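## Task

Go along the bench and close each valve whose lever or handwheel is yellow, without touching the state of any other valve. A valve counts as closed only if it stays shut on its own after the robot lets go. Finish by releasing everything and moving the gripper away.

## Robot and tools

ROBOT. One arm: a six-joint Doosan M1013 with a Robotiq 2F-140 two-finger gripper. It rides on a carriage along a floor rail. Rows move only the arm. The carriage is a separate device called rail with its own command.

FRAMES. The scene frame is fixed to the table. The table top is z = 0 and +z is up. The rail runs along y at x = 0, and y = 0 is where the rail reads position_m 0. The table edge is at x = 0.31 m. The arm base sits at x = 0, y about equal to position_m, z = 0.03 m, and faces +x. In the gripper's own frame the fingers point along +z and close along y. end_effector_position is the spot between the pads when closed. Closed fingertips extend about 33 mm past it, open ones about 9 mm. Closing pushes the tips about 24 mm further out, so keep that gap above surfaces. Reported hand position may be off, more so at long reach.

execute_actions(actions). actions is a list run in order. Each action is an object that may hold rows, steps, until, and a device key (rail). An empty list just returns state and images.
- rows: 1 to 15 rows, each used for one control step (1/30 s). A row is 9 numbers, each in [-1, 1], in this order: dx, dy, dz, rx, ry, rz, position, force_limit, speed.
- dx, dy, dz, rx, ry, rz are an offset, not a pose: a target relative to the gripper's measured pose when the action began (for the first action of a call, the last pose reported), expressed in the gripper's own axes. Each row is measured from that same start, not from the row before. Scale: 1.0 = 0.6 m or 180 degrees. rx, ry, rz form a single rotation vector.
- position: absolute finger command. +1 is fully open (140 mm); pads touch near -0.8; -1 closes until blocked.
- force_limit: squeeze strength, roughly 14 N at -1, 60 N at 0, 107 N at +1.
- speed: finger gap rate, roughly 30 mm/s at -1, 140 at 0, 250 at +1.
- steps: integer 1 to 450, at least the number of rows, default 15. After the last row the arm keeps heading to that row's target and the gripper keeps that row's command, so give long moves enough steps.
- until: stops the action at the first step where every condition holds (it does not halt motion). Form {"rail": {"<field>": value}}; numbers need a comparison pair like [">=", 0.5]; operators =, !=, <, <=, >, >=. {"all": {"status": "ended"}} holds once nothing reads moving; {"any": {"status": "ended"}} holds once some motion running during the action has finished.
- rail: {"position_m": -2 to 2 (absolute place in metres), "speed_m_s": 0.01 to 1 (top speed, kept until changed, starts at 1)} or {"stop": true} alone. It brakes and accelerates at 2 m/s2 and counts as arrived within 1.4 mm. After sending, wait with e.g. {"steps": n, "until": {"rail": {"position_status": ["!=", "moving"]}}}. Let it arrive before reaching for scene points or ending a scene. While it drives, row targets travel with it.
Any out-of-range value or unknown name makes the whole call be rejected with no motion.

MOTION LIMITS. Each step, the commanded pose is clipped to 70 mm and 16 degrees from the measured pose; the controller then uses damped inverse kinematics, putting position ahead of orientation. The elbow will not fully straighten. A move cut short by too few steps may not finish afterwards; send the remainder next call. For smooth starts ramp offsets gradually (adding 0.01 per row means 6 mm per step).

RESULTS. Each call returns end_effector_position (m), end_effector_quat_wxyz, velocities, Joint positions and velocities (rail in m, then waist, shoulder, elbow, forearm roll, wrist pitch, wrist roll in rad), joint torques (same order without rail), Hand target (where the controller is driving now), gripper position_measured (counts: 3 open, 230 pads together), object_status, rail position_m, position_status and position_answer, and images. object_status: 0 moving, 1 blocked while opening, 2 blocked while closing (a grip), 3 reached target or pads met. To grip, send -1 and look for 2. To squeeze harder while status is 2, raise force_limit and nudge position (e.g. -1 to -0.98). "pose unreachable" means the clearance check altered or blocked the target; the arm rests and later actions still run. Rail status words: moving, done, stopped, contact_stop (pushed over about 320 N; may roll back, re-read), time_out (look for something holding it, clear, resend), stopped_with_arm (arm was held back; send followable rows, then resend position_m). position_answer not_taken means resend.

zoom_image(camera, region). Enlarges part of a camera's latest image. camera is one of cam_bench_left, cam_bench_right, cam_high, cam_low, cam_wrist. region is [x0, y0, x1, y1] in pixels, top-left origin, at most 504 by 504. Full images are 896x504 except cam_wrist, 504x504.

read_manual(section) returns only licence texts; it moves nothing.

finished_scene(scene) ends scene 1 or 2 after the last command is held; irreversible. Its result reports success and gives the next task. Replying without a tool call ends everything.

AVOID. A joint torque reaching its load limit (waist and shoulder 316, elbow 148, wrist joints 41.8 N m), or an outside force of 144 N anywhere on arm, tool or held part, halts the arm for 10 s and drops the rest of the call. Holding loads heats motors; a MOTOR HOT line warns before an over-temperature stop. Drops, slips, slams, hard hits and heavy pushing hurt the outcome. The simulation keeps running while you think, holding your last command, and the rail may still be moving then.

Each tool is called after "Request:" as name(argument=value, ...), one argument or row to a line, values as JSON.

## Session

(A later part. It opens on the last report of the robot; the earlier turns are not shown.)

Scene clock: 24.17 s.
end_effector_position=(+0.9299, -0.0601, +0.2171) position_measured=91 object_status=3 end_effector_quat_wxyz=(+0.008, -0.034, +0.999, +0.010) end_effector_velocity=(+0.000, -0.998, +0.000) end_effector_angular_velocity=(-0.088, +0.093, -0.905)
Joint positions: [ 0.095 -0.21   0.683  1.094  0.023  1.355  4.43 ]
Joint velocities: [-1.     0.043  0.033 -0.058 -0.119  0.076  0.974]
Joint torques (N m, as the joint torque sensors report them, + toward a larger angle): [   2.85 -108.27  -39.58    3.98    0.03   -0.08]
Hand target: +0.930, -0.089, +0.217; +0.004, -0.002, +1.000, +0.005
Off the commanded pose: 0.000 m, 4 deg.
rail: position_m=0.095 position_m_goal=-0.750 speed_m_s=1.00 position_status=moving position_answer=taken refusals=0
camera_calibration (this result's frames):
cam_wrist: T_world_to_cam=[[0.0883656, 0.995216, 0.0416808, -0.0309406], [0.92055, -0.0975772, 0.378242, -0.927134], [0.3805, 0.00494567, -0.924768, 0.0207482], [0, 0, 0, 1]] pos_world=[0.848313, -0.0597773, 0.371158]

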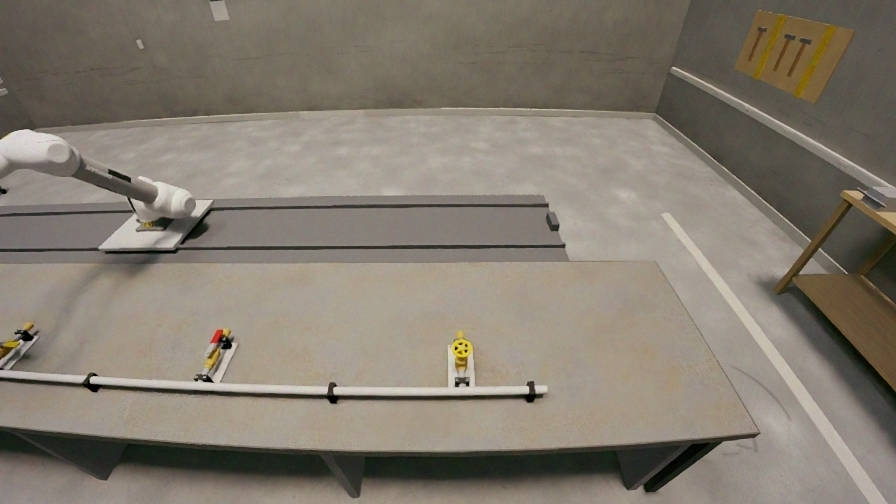

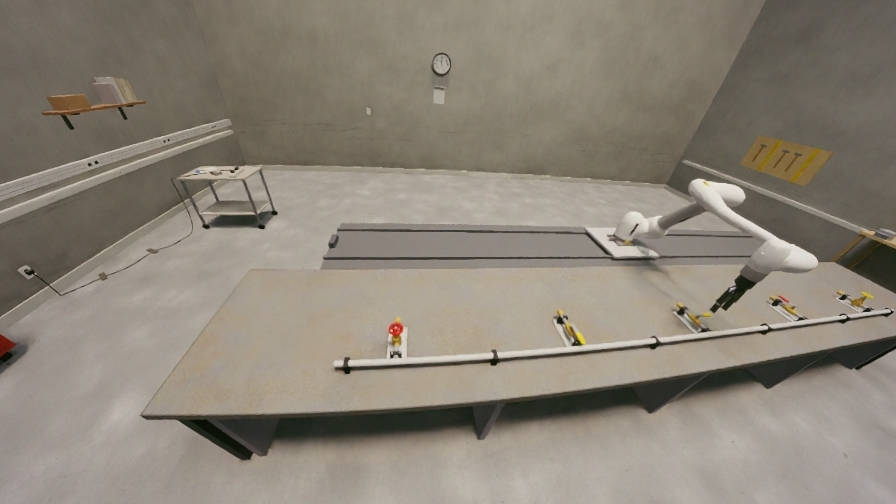

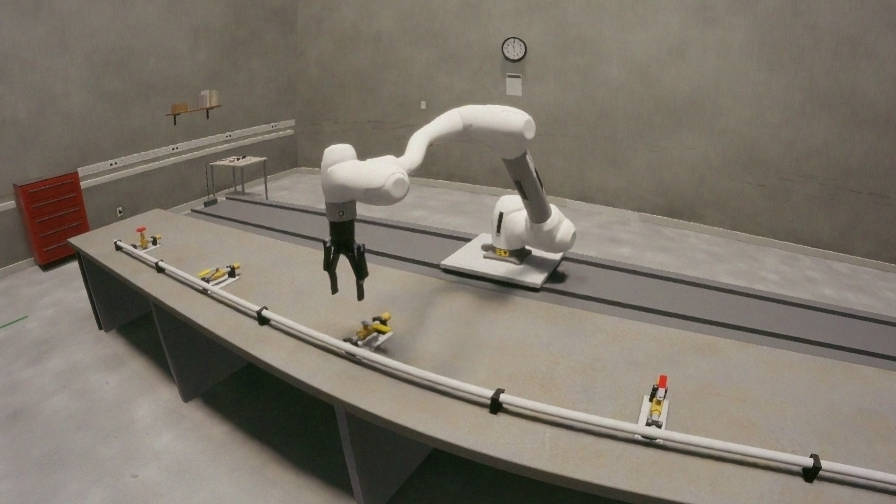

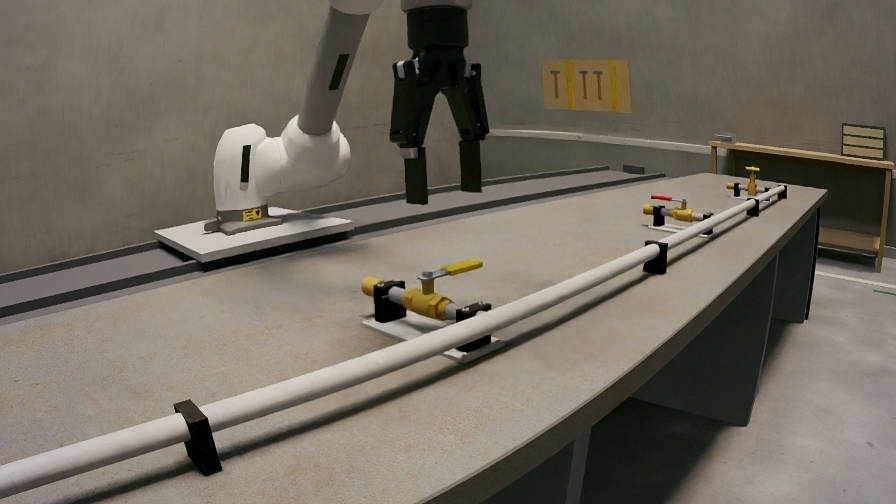

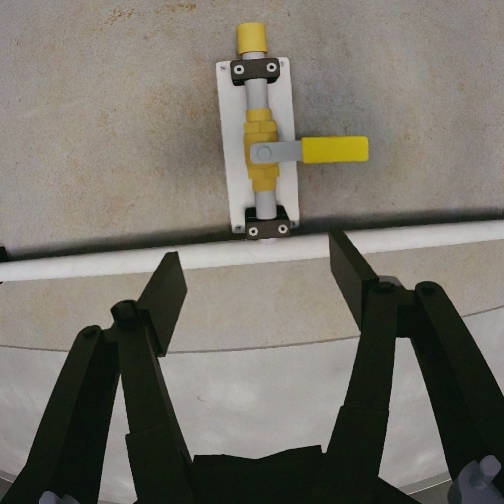

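Request:
execute_actions(
  actions=[],
)

Scene clock: 24.57 s.
end_effector_position=(+0.9299, -0.4599, +0.2171) position_measured=91 object_status=3 end_effector_quat_wxyz=(+0.004, -0.002, +1.000, +0.005) end_effector_velocity=(+0.000, -1.000, -0.000) end_effector_angular_velocity=(-0.000, +0.000, -0.001)
Joint positions: [-0.305 -0.206  0.686  1.088  0.011  1.362  4.501]
Joint velocities: [-1.     0.     0.    -0.    -0.     0.     0.001]
Joint torques (N m, as the joint torque sensors report them, + toward a larger angle): [   0.98 -109.11  -39.37    3.87   -0.17    0.07]
Hand target: +0.930, -0.489, +0.217; +0.004, -0.002, +1.000, +0.005
Off the commanded pose: 0.000 m, 0 deg.
rail: position_m=-0.305 position_m_goal=-0.750 speed_m_s=1.00 position_status=moving position_answer=taken refusals=0
camera_calibration (this result's frames):
cam_wrist: T_world_to_cam=[[0.152627, 0.987795, 0.0310851, 0.306051], [0.915677, -0.153177, 0.371581, -0.985787], [0.371807, -0.0282494, -0.92788, 0.016218], [0, 0, 0, 1]] pos_world=[0.849921, -0.452858, 0.371834]

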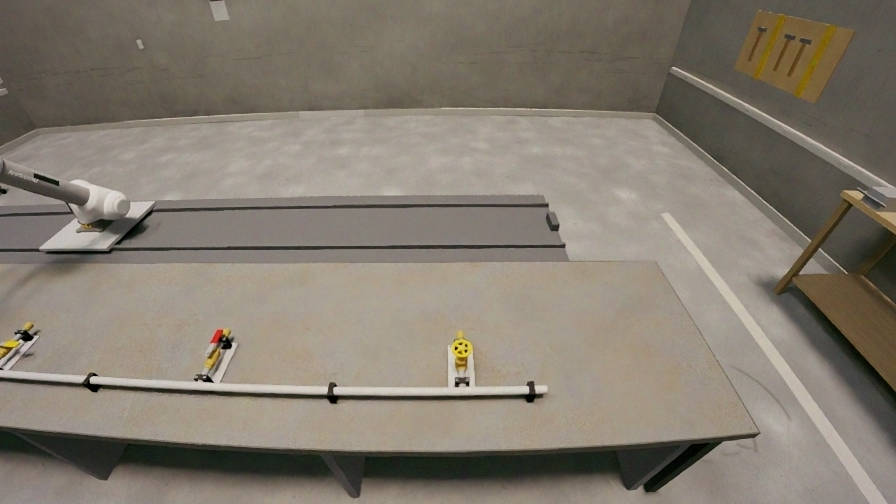

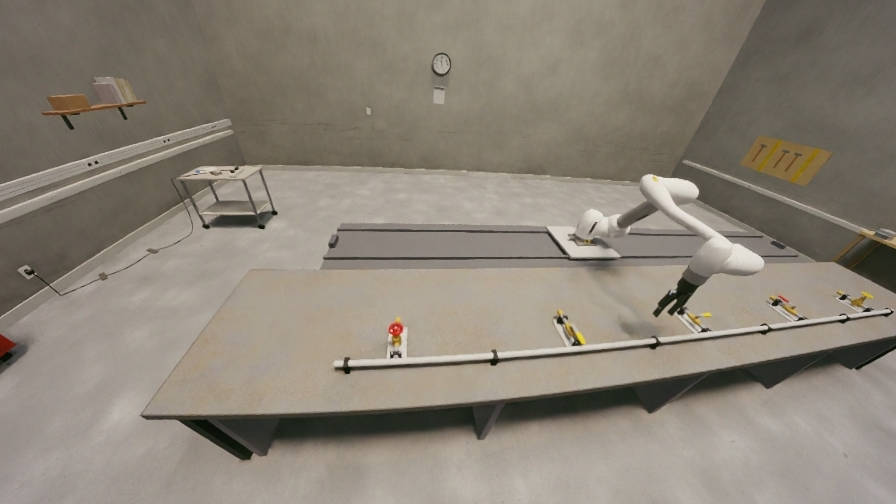

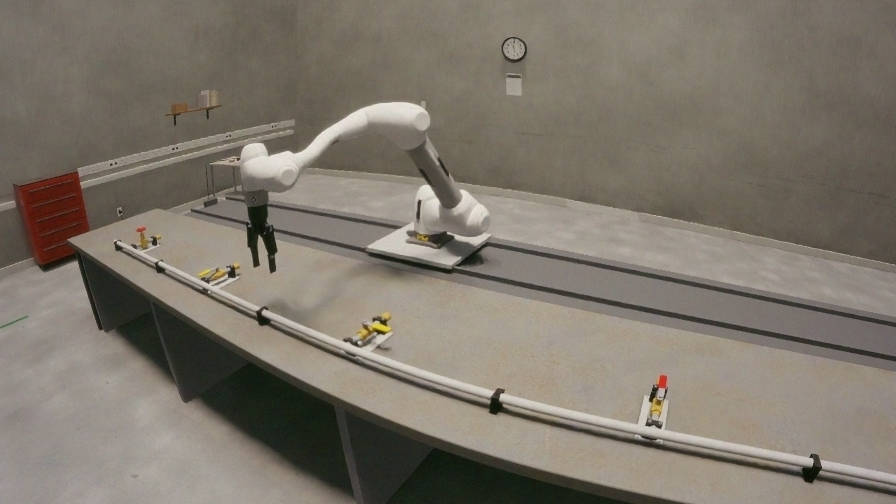

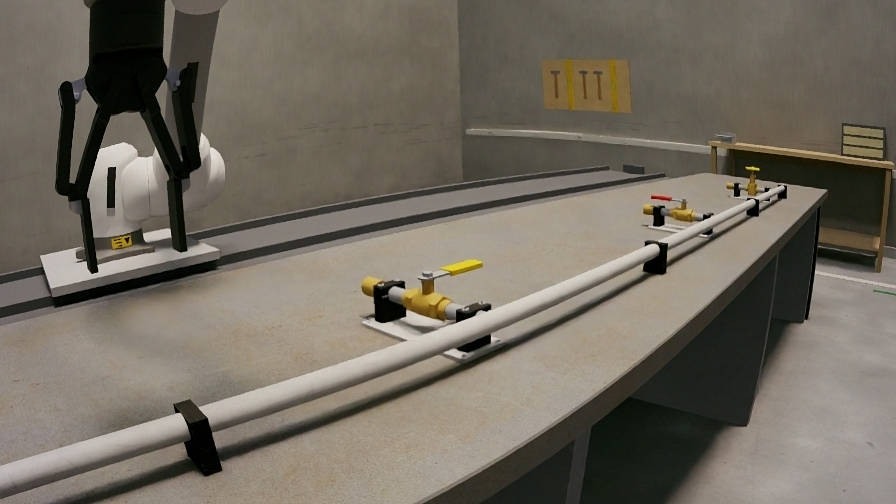

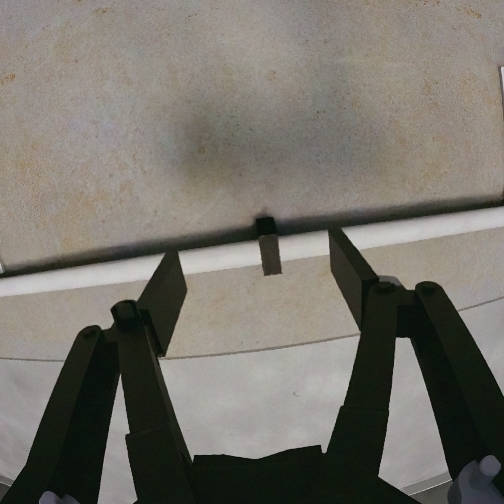

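Request:
zoom_image(
  camera="cam_low",
  region=[400, 240, 500, 300],
)

Request:
execute_actions(
  actions=[],
)

Region (400, 240, 500, 300) of cam_low's 896x504 image, scaled by 5.040, with more detail than that image has; it fills the top 302 rows of this view, and the rest is white.

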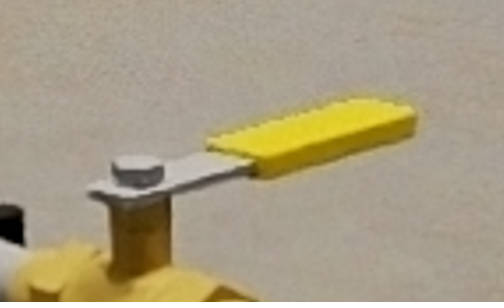

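Scene clock: 24.80 s.
end_effector_position=(+0.9299, -0.6920, +0.2171) position_measured=91 object_status=3 end_effector_quat_wxyz=(+0.004, -0.002, +1.000, +0.005) end_effector_velocity=(+0.000, -0.943, -0.001) end_effector_angular_velocity=(-0.000, +0.001, +0.000)
Joint positions: [-0.537 -0.206  0.686  1.088  0.011  1.362  4.501]
Joint velocities: [-0.943 -0.     0.001 -0.    -0.001  0.     0.   ]
Joint torques (N m, as the joint torque sensors report them, + toward a larger angle): [  19.36 -112.5   -39.34    4.27   -0.14    0.14]
Hand target: +0.930, -0.718, +0.217; +0.004, -0.002, +1.000, +0.005
Off the commanded pose: 0.000 m, 0 deg.
rail: position_m=-0.537 position_m_goal=-0.750 speed_m_s=1.00 position_status=moving position_answer=taken refusals=0
camera_calibration (this result's frames):
cam_wrist: T_world_to_cam=[[0.15267, 0.98779, 0.0310333, 0.535312], [0.915682, -0.153198, 0.371559, -1.02136], [0.371777, -0.0283092, -0.92789, 0.00963144], [0, 0, 0, 1]] pos_world=[0.849933, -0.684974, 0.371819]

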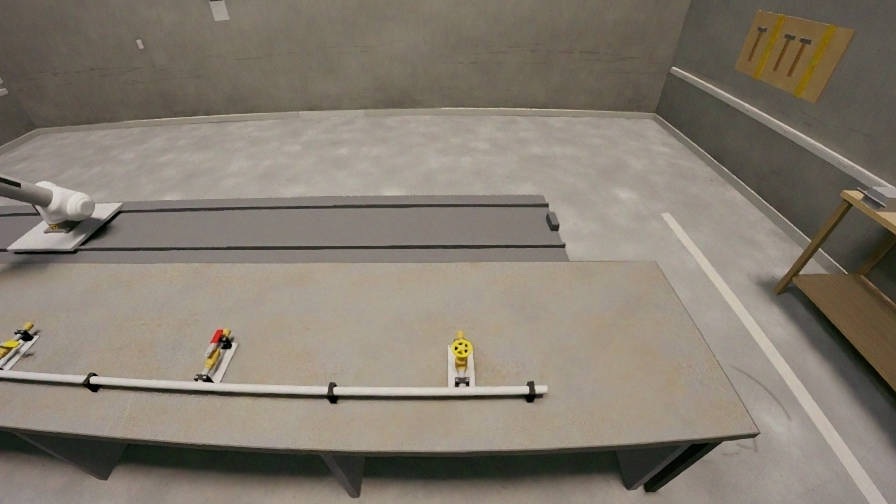

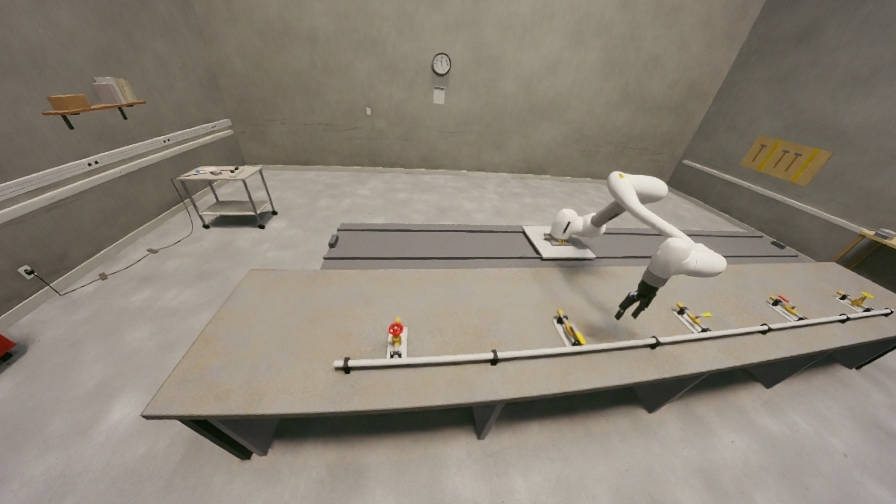

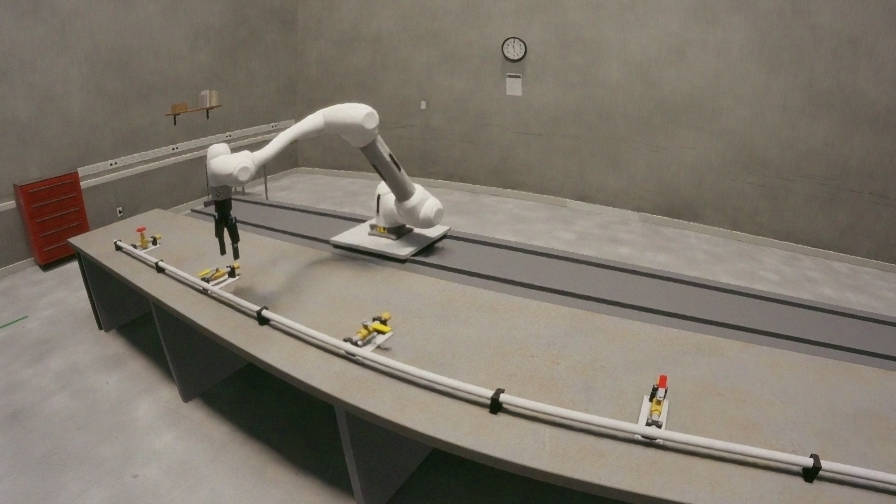

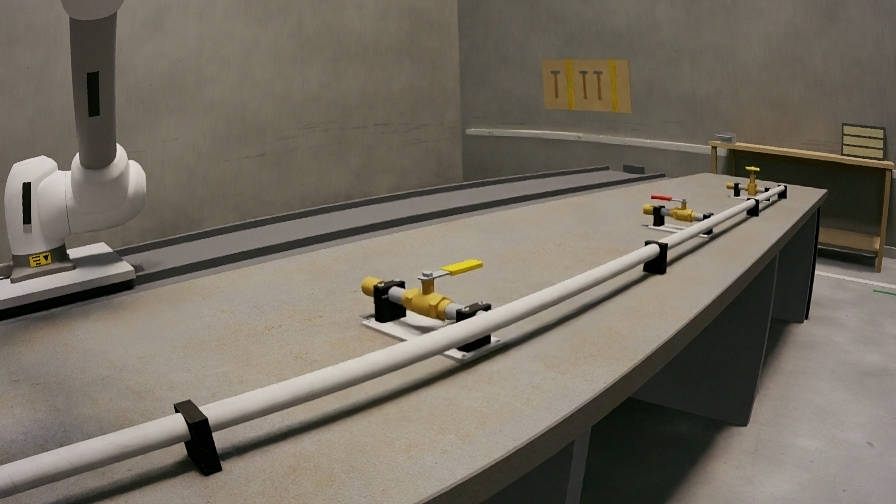

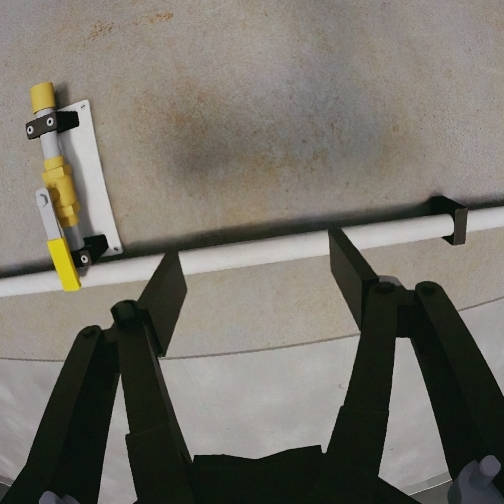

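Request:
execute_actions(
  actions=[
    {"rows":[[-0.003,0.002,0.006,0.0003,0.0003,0.0001,-0.9,0,1],[-0.008,0.006,0.018,0.0008,0.0006,0.0003,-0.9,0,1],[-0.015,0.012,0.034,0.0012,0.001,0.0005,-0.9,0,1],[-0.024,0.018,0.052,0.0016,0.0013,0.0007,-0.9,0,1],[-0.033,0.025,0.072,0.002,0.0016,0.0009,-0.9,0,1],[-0.042,0.032,0.092,0.0025,0.002,0.001,-0.9,0,1],[-0.049,0.038,0.108,0.003,0.0023,0.0012,-0.9,0,1],[-0.055,0.042,0.12,0.0032,0.0025,0.0013,-0.9,0,1],[-0.0583,0.045,0.128,0.0032,0.0025,0.0013,-0.9,0,1]],"steps":14},
  ],
)

Scene clock: 25.57 s.
end_effector_position=(+0.9641, -0.8779, +0.1424) position_measured=233 object_status=0 end_effector_quat_wxyz=(-0.000, +0.000, +1.000, -0.000) end_effector_velocity=(+0.022, +0.007, -0.020) end_effector_angular_velocity=(-0.004, -0.008, -0.004)
Joint positions: [-0.75  -0.167  0.775  1.069 -0.     1.298  4.546]
Joint velocities: [ 0.     0.011  0.041 -0.038 -0.003 -0.013  0.016]
Joint torques (N m, as the joint torque sensors report them, + toward a larger angle): [  -2.11 -124.05  -41.4     4.03    0.03   -0.05]
Hand target: +0.965, -0.877, +0.141; -0.000, +0.001, +1.000, -0.000
Off the commanded pose: 0.002 m, 0 deg.
rail: position_m=-0.750 position_m_goal=-0.750 speed_m_s=1.00 position_status=done position_answer=taken refusals=0
camera_calibration (this result's frames):
cam_wrist: T_world_to_cam=[[0.156636, 0.987451, 0.0201648, 0.71349], [0.918009, -0.153091, 0.365819, -1.0547], [0.364315, -0.038789, -0.930468, -0.079312], [0, 0, 0, 1]] pos_world=[0.88536, -0.869078, 0.297645]

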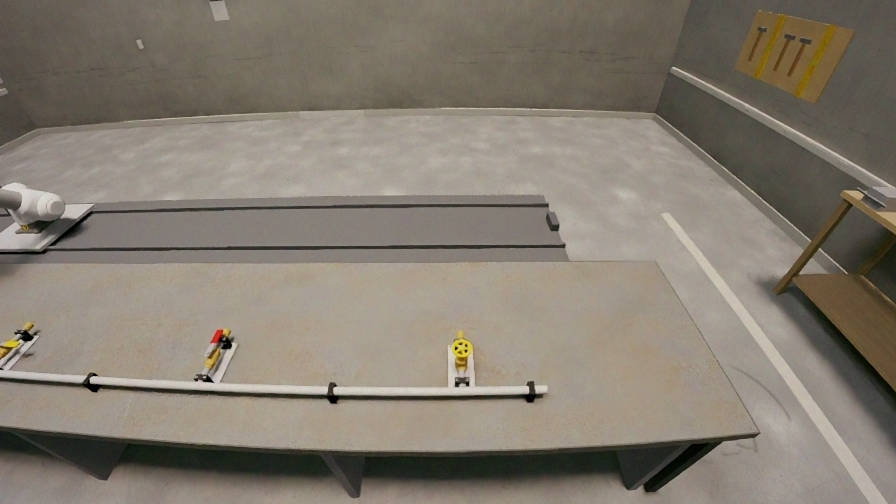

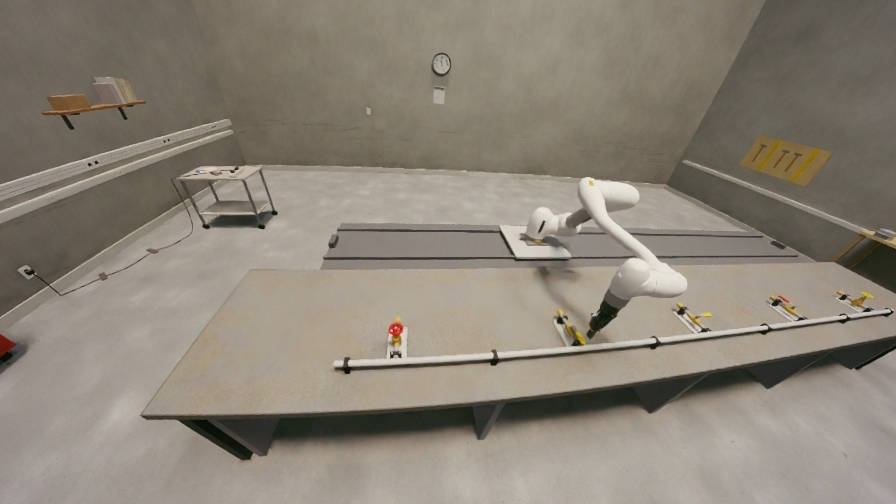

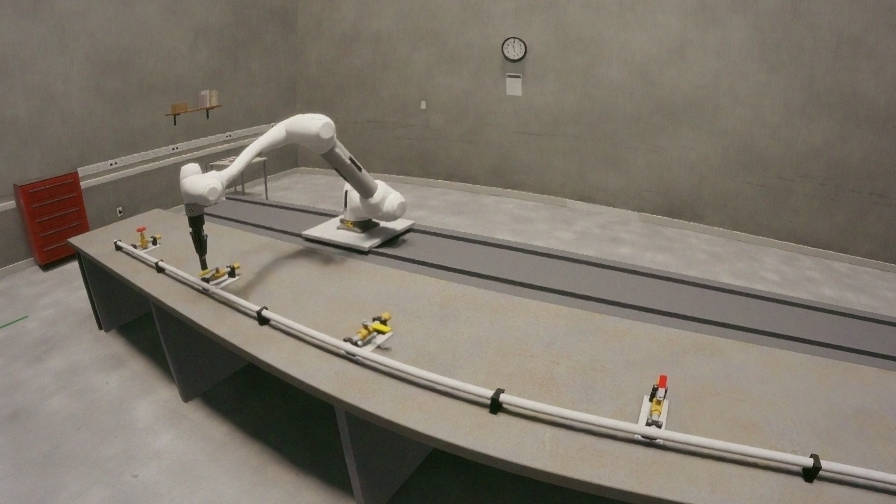

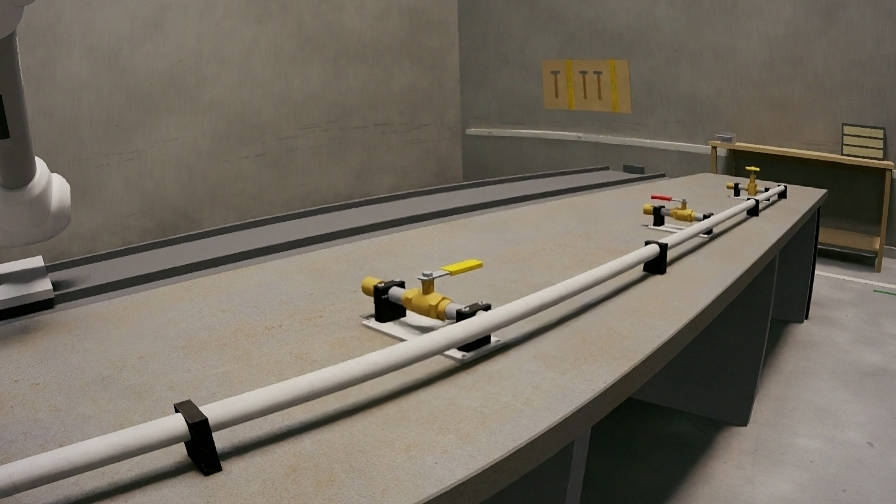

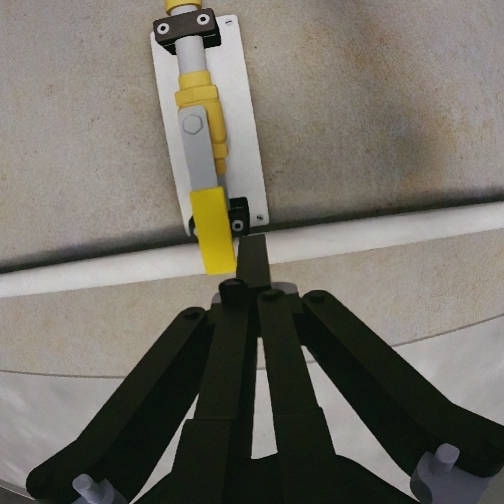

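Request:
execute_actions(
  actions=[
    {"rows":[[-0.002,0.002,0.01,0,0,0,-0.9,0,1],[-0.003,0.002,0.024,0,0,0,-0.9,0,1],[-0.004,0.002,0.04,0,0,0,-0.9,0,1],[-0.004,0.002,0.053,0,0,0,-0.9,0,1],[-0.004,0.002,0.0615,0,0,0,-0.9,0,1]],"steps":10},
  ],
)

Scene clock: 26.20 s.
end_effector_position=(+0.9663, -0.8768, +0.1068) position_measured=233 object_status=3 end_effector_quat_wxyz=(-0.000, +0.000, +1.000, -0.000) end_effector_velocity=(+0.003, -0.000, -0.017) end_effector_angular_velocity=(-0.001, -0.006, +0.000)
Joint positions: [-0.75  -0.166  0.797  1.094 -0.001  1.251  4.548]
Joint velocities: [ 0.     0.     0.011  0.012 -0.    -0.029  0.   ]
Joint torques (N m, as the joint torque sensors report them, + toward a larger angle): [   1.83 -118.18  -39.26    3.83   -0.33    0.01]
Hand target: +0.966, -0.877, +0.105; -0.000, +0.000, +1.000, -0.000
Off the commanded pose: 0.001 m, 0 deg.
rail: position_m=-0.750 position_m_goal=-0.750 speed_m_s=1.00 position_status=done position_answer=taken refusals=0
camera_calibration (this result's frames):
cam_wrist: T_world_to_cam=[[0.156562, 0.987467, 0.0199098, 0.712874], [0.918087, -0.152935, 0.365687, -1.04351], [0.364149, -0.0389739, -0.930525, -0.113128], [0, 0, 0, 1]] pos_world=[0.887623, -0.867939, 0.262137]

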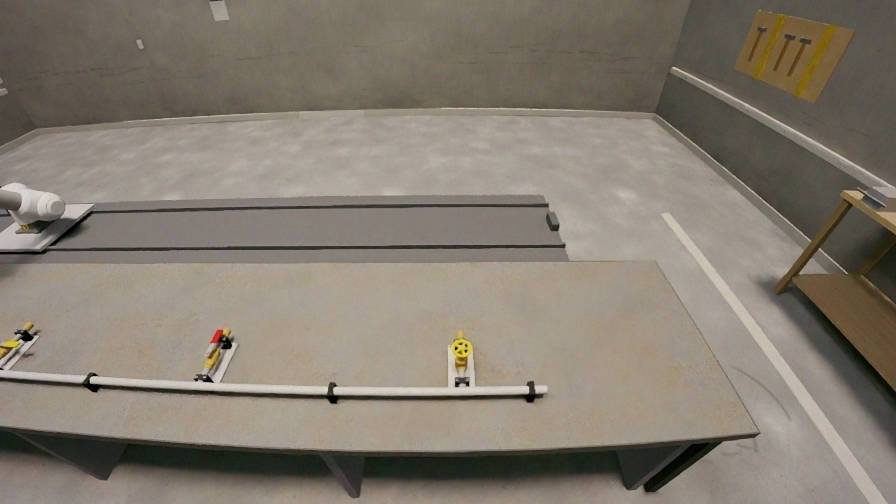

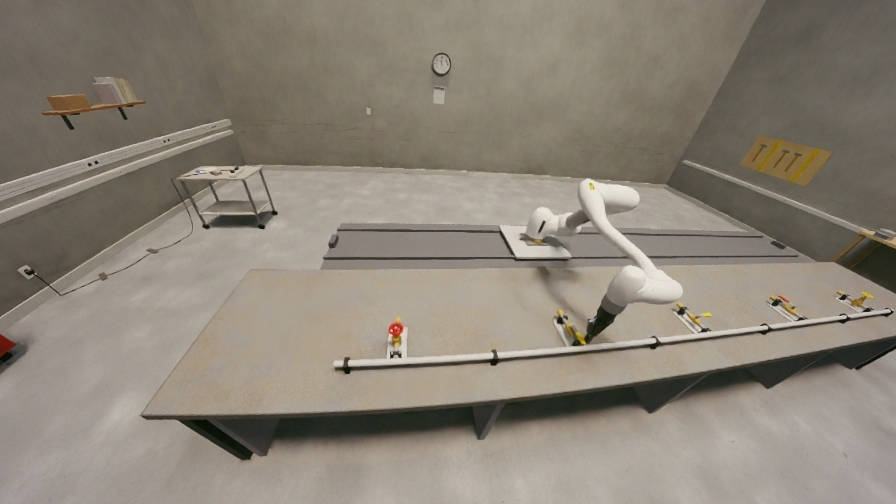

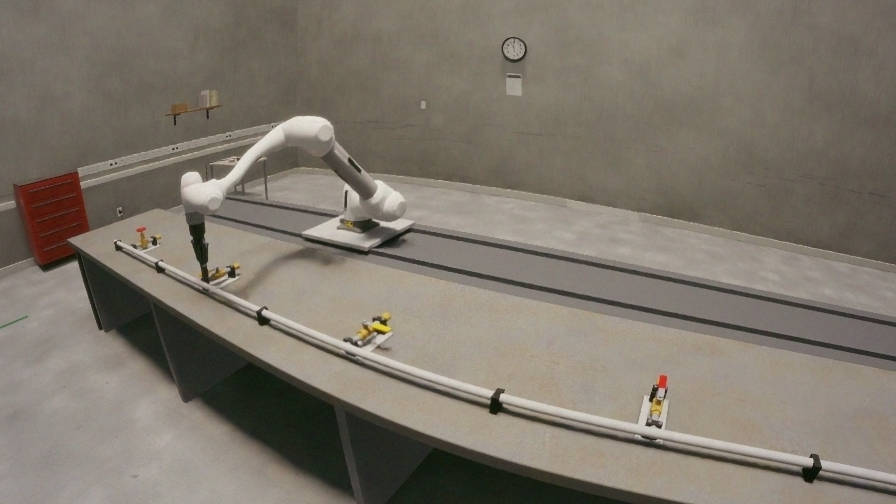

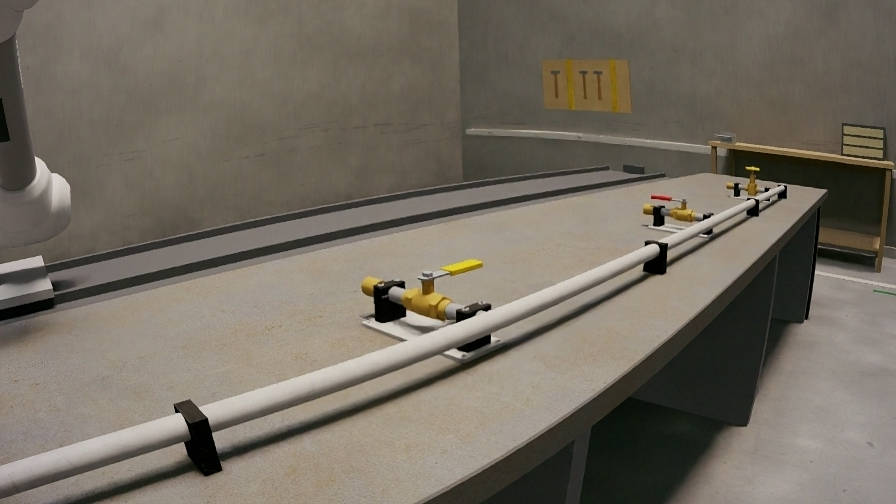

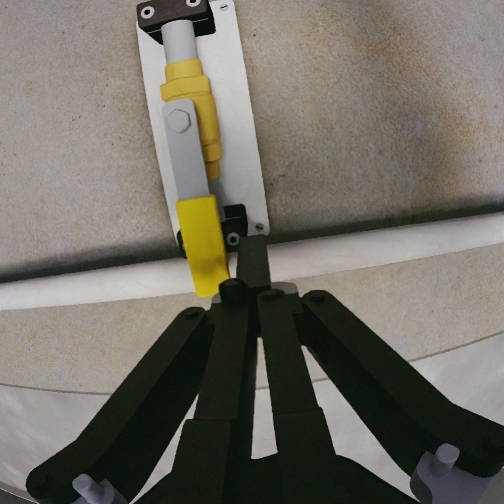

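Request:
execute_actions(
  actions=[
    {"rows":[[-0.0003,-0.0033,0.002,0,0,0,-0.9,0,1],[-0.0008,-0.0083,0.002,0,0,0,-0.9,0,1],[-0.0012,-0.0133,0.002,0,0,0,-0.9,0,1],[-0.0017,-0.0183,0.002,0,0,0,-0.9,0,1],[-0.002,-0.025,0.002,0,0,0,-0.9,0,1],[-0.0023,-0.035,0.002,0,0,0,-0.9,0,1],[-0.0015,-0.0467,0.002,0,0,0,-0.9,0,1],[0.0003,-0.0575,0.002,0,0,0,-0.9,0,1],[0.0032,-0.0683,0.002,0,0,0,-0.9,0,1],[0.0068,-0.0785,0.002,0,0,0,-0.9,0,1],[0.0115,-0.0883,0.002,0,0,0,-0.9,0,1],[0.0168,-0.0982,0.002,0,0,0,-0.9,0,1],[0.0232,-0.1072,0.002,0,0,0,-0.9,0,1],[0.0302,-0.1158,0.002,0,0,0,-0.9,0,1],[0.0378,-0.1233,0.002,0,0,0,-0.9,0,1]],"steps":18},
  ],
)

Scene clock: 27.10 s.
end_effector_position=(+0.9460, -0.9474, +0.1056) position_measured=233 object_status=3 end_effector_quat_wxyz=(-0.001, +0.001, +1.000, -0.000) end_effector_velocity=(-0.046, -0.057, -0.000) end_effector_angular_velocity=(+0.001, +0.003, +0.002)
Joint positions: [-0.75  -0.241  0.785  1.12  -0.001  1.238  4.473]
Joint velocities: [-0.001 -0.068 -0.055  0.1    0.    -0.042 -0.07 ]
Joint torques (N m, as the joint torque sensors report them, + toward a larger angle): [   2.63 -111.31  -28.81   -1.57    6.91    0.18]
Hand target: +0.944, -0.951, +0.106; -0.000, +0.000, +1.000, -0.000
Off the commanded pose: 0.004 m, 0 deg.
rail: position_m=-0.750 position_m_goal=-0.750 speed_m_s=1.00 position_status=done position_answer=taken refusals=0
camera_calibration (this result's frames):
cam_wrist: T_world_to_cam=[[0.156909, 0.98742, 0.0195367, 0.785458], [0.918251, -0.153143, 0.365189, -1.03554], [0.363586, -0.0393619, -0.930729, -0.109444], [0, 0, 0, 1]] pos_world=[0.867428, -0.93847, 0.260958]

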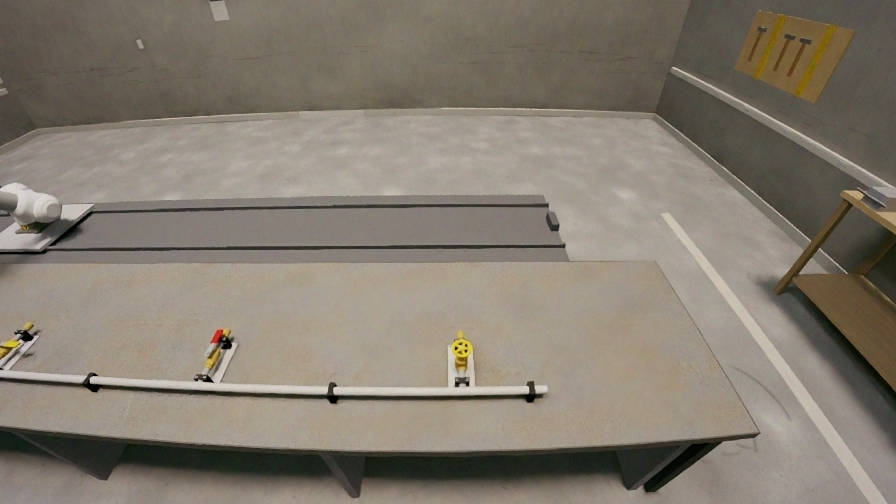

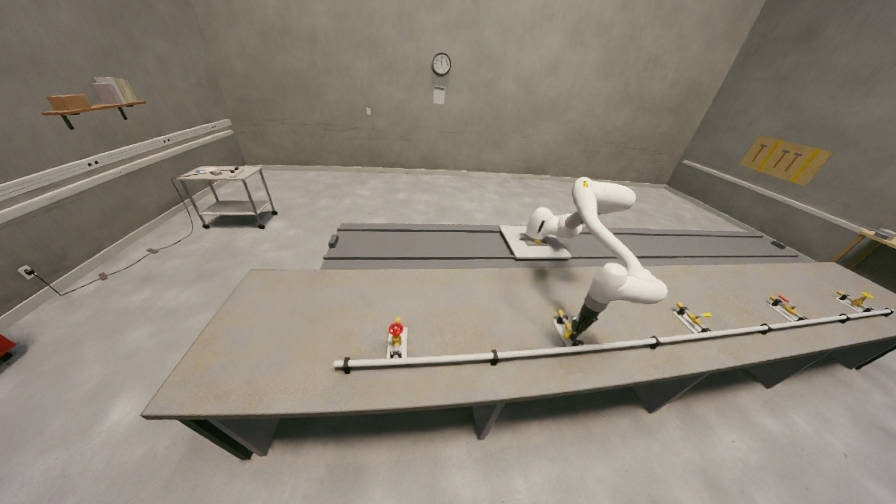

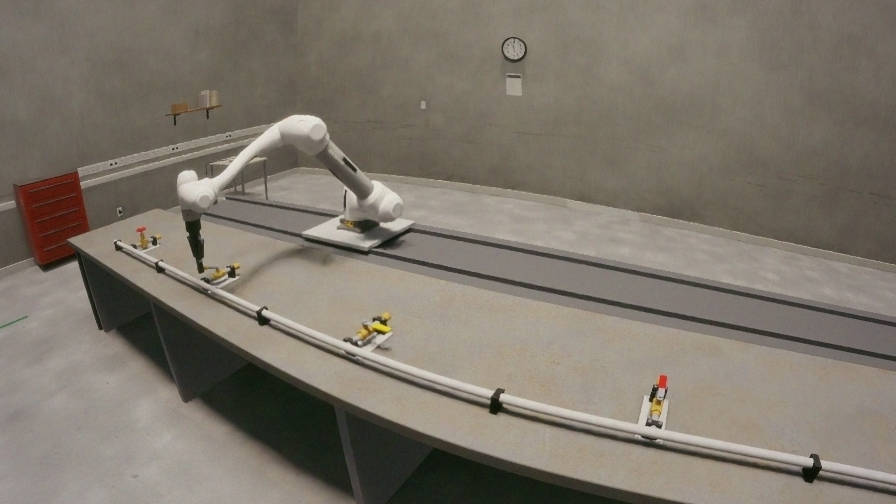

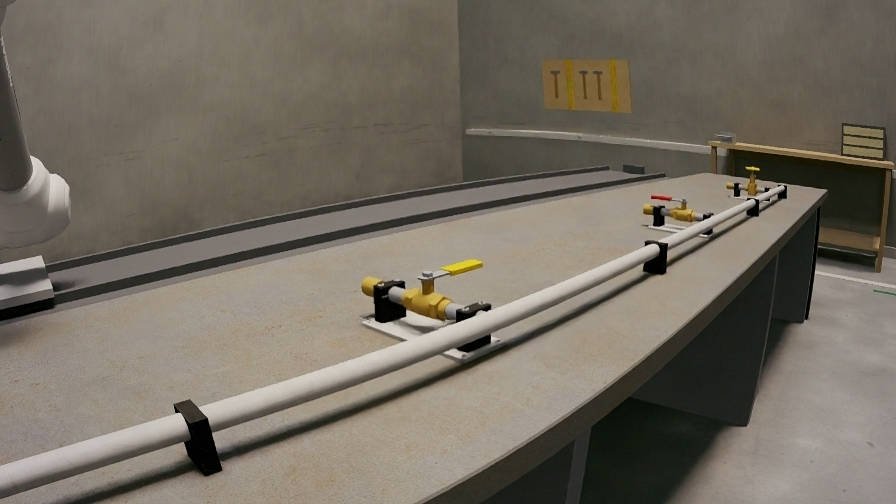

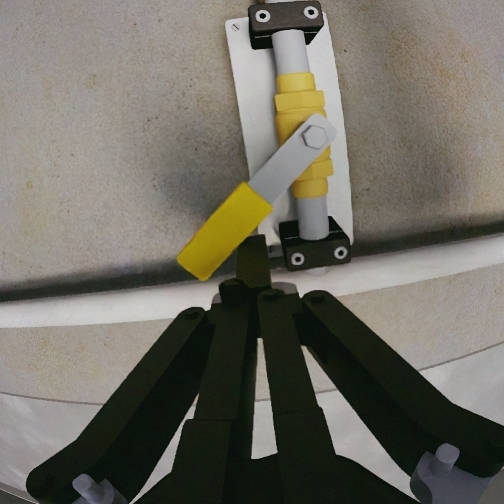

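Request:
execute_actions(
  actions=[
    {"rows":[[0.009,-0.0102,0,0,0,0,-0.9,0,1],[0.0162,-0.0157,0,0,0,0,-0.9,0,1],[0.0252,-0.0217,0,0,0,0,-0.9,0,1],[0.0345,-0.027,0,0,0,0,-0.9,0,1],[0.0448,-0.0315,0,0,0,0,-0.9,0,1],[0.0533,-0.0343,0,0,0,0,-0.9,0,1],[0.0618,-0.0365,0,0,0,0,-0.9,0,1],[0.068,-0.0378,0,0,0,0,-0.9,0,1],[0.0715,-0.0385,0,0,0,0,-0.9,0,1],[0.0728,-0.0385,0,0,0,0,-0.9,0,1]],"steps":15},
  ],
)

Scene clock: 27.80 s.
end_effector_position=(+0.9028, -0.9706, +0.1057) position_measured=233 object_status=3 end_effector_quat_wxyz=(-0.001, +0.000, +1.000, -0.001) end_effector_velocity=(-0.008, -0.002, -0.000) end_effector_angular_velocity=(-0.001, -0.002, +0.002)
Joint positions: [-0.75  -0.276  0.724  1.23  -0.002  1.189  4.438]
Joint velocities: [ 0.    -0.004 -0.013  0.024 -0.    -0.013 -0.006]
Joint torques (N m, as the joint torque sensors report them, + toward a larger angle): [   1.78 -107.95  -24.      3.69    9.9     0.2 ]
Hand target: +0.902, -0.971, +0.106; -0.001, +0.001, +1.000, -0.000
Off the commanded pose: 0.000 m, 0 deg.
rail: position_m=-0.750 position_m_goal=-0.750 speed_m_s=1.00 position_status=done position_answer=taken refusals=0
camera_calibration (this result's frames):
cam_wrist: T_world_to_cam=[[0.156877, 0.987431, 0.0192269, 0.815136], [0.918374, -0.153012, 0.364935, -0.999362], [0.36329, -0.0395926, -0.930835, -0.0945339], [0, 0, 0, 1]] pos_world=[0.824254, -0.961548, 0.261034]

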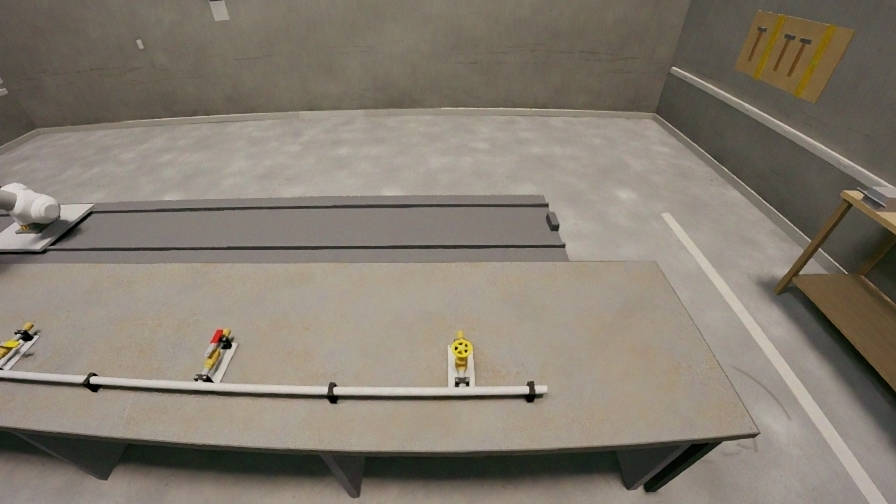

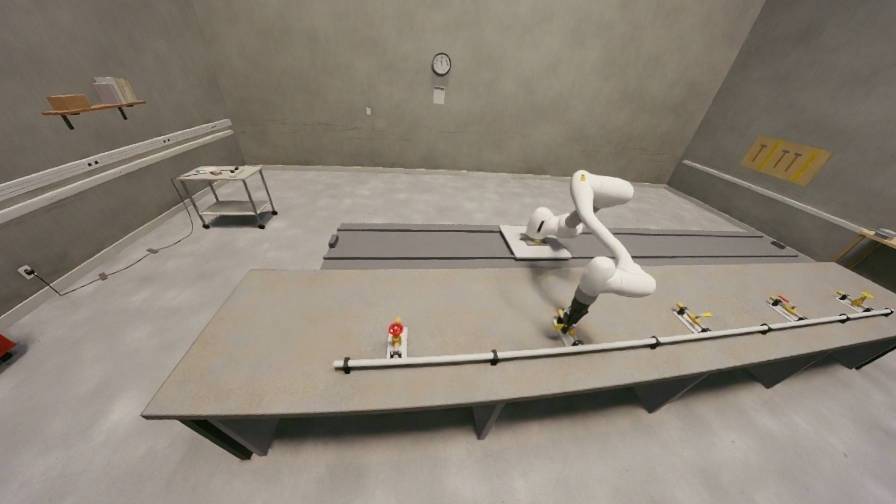

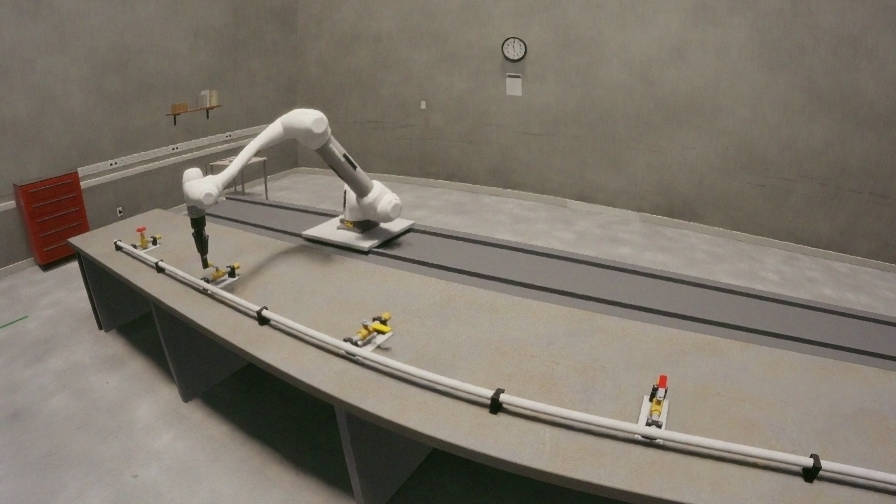

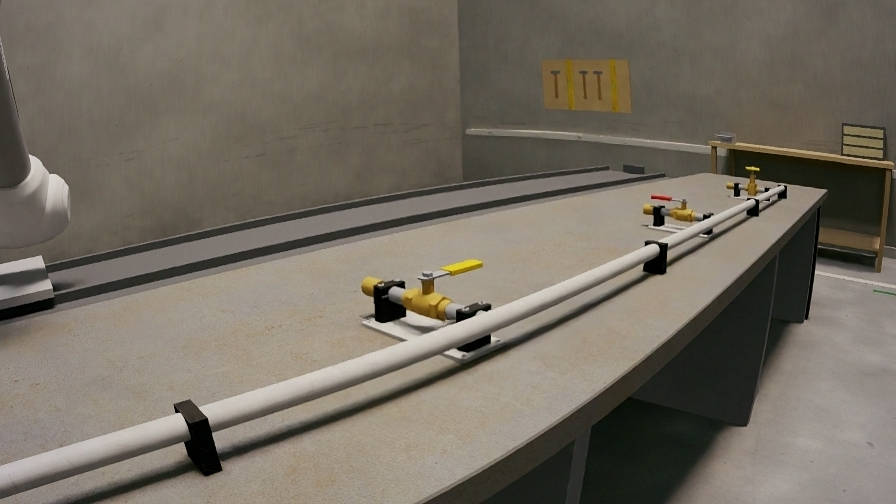

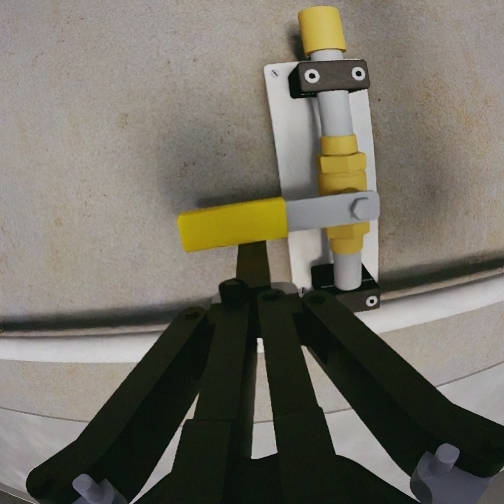

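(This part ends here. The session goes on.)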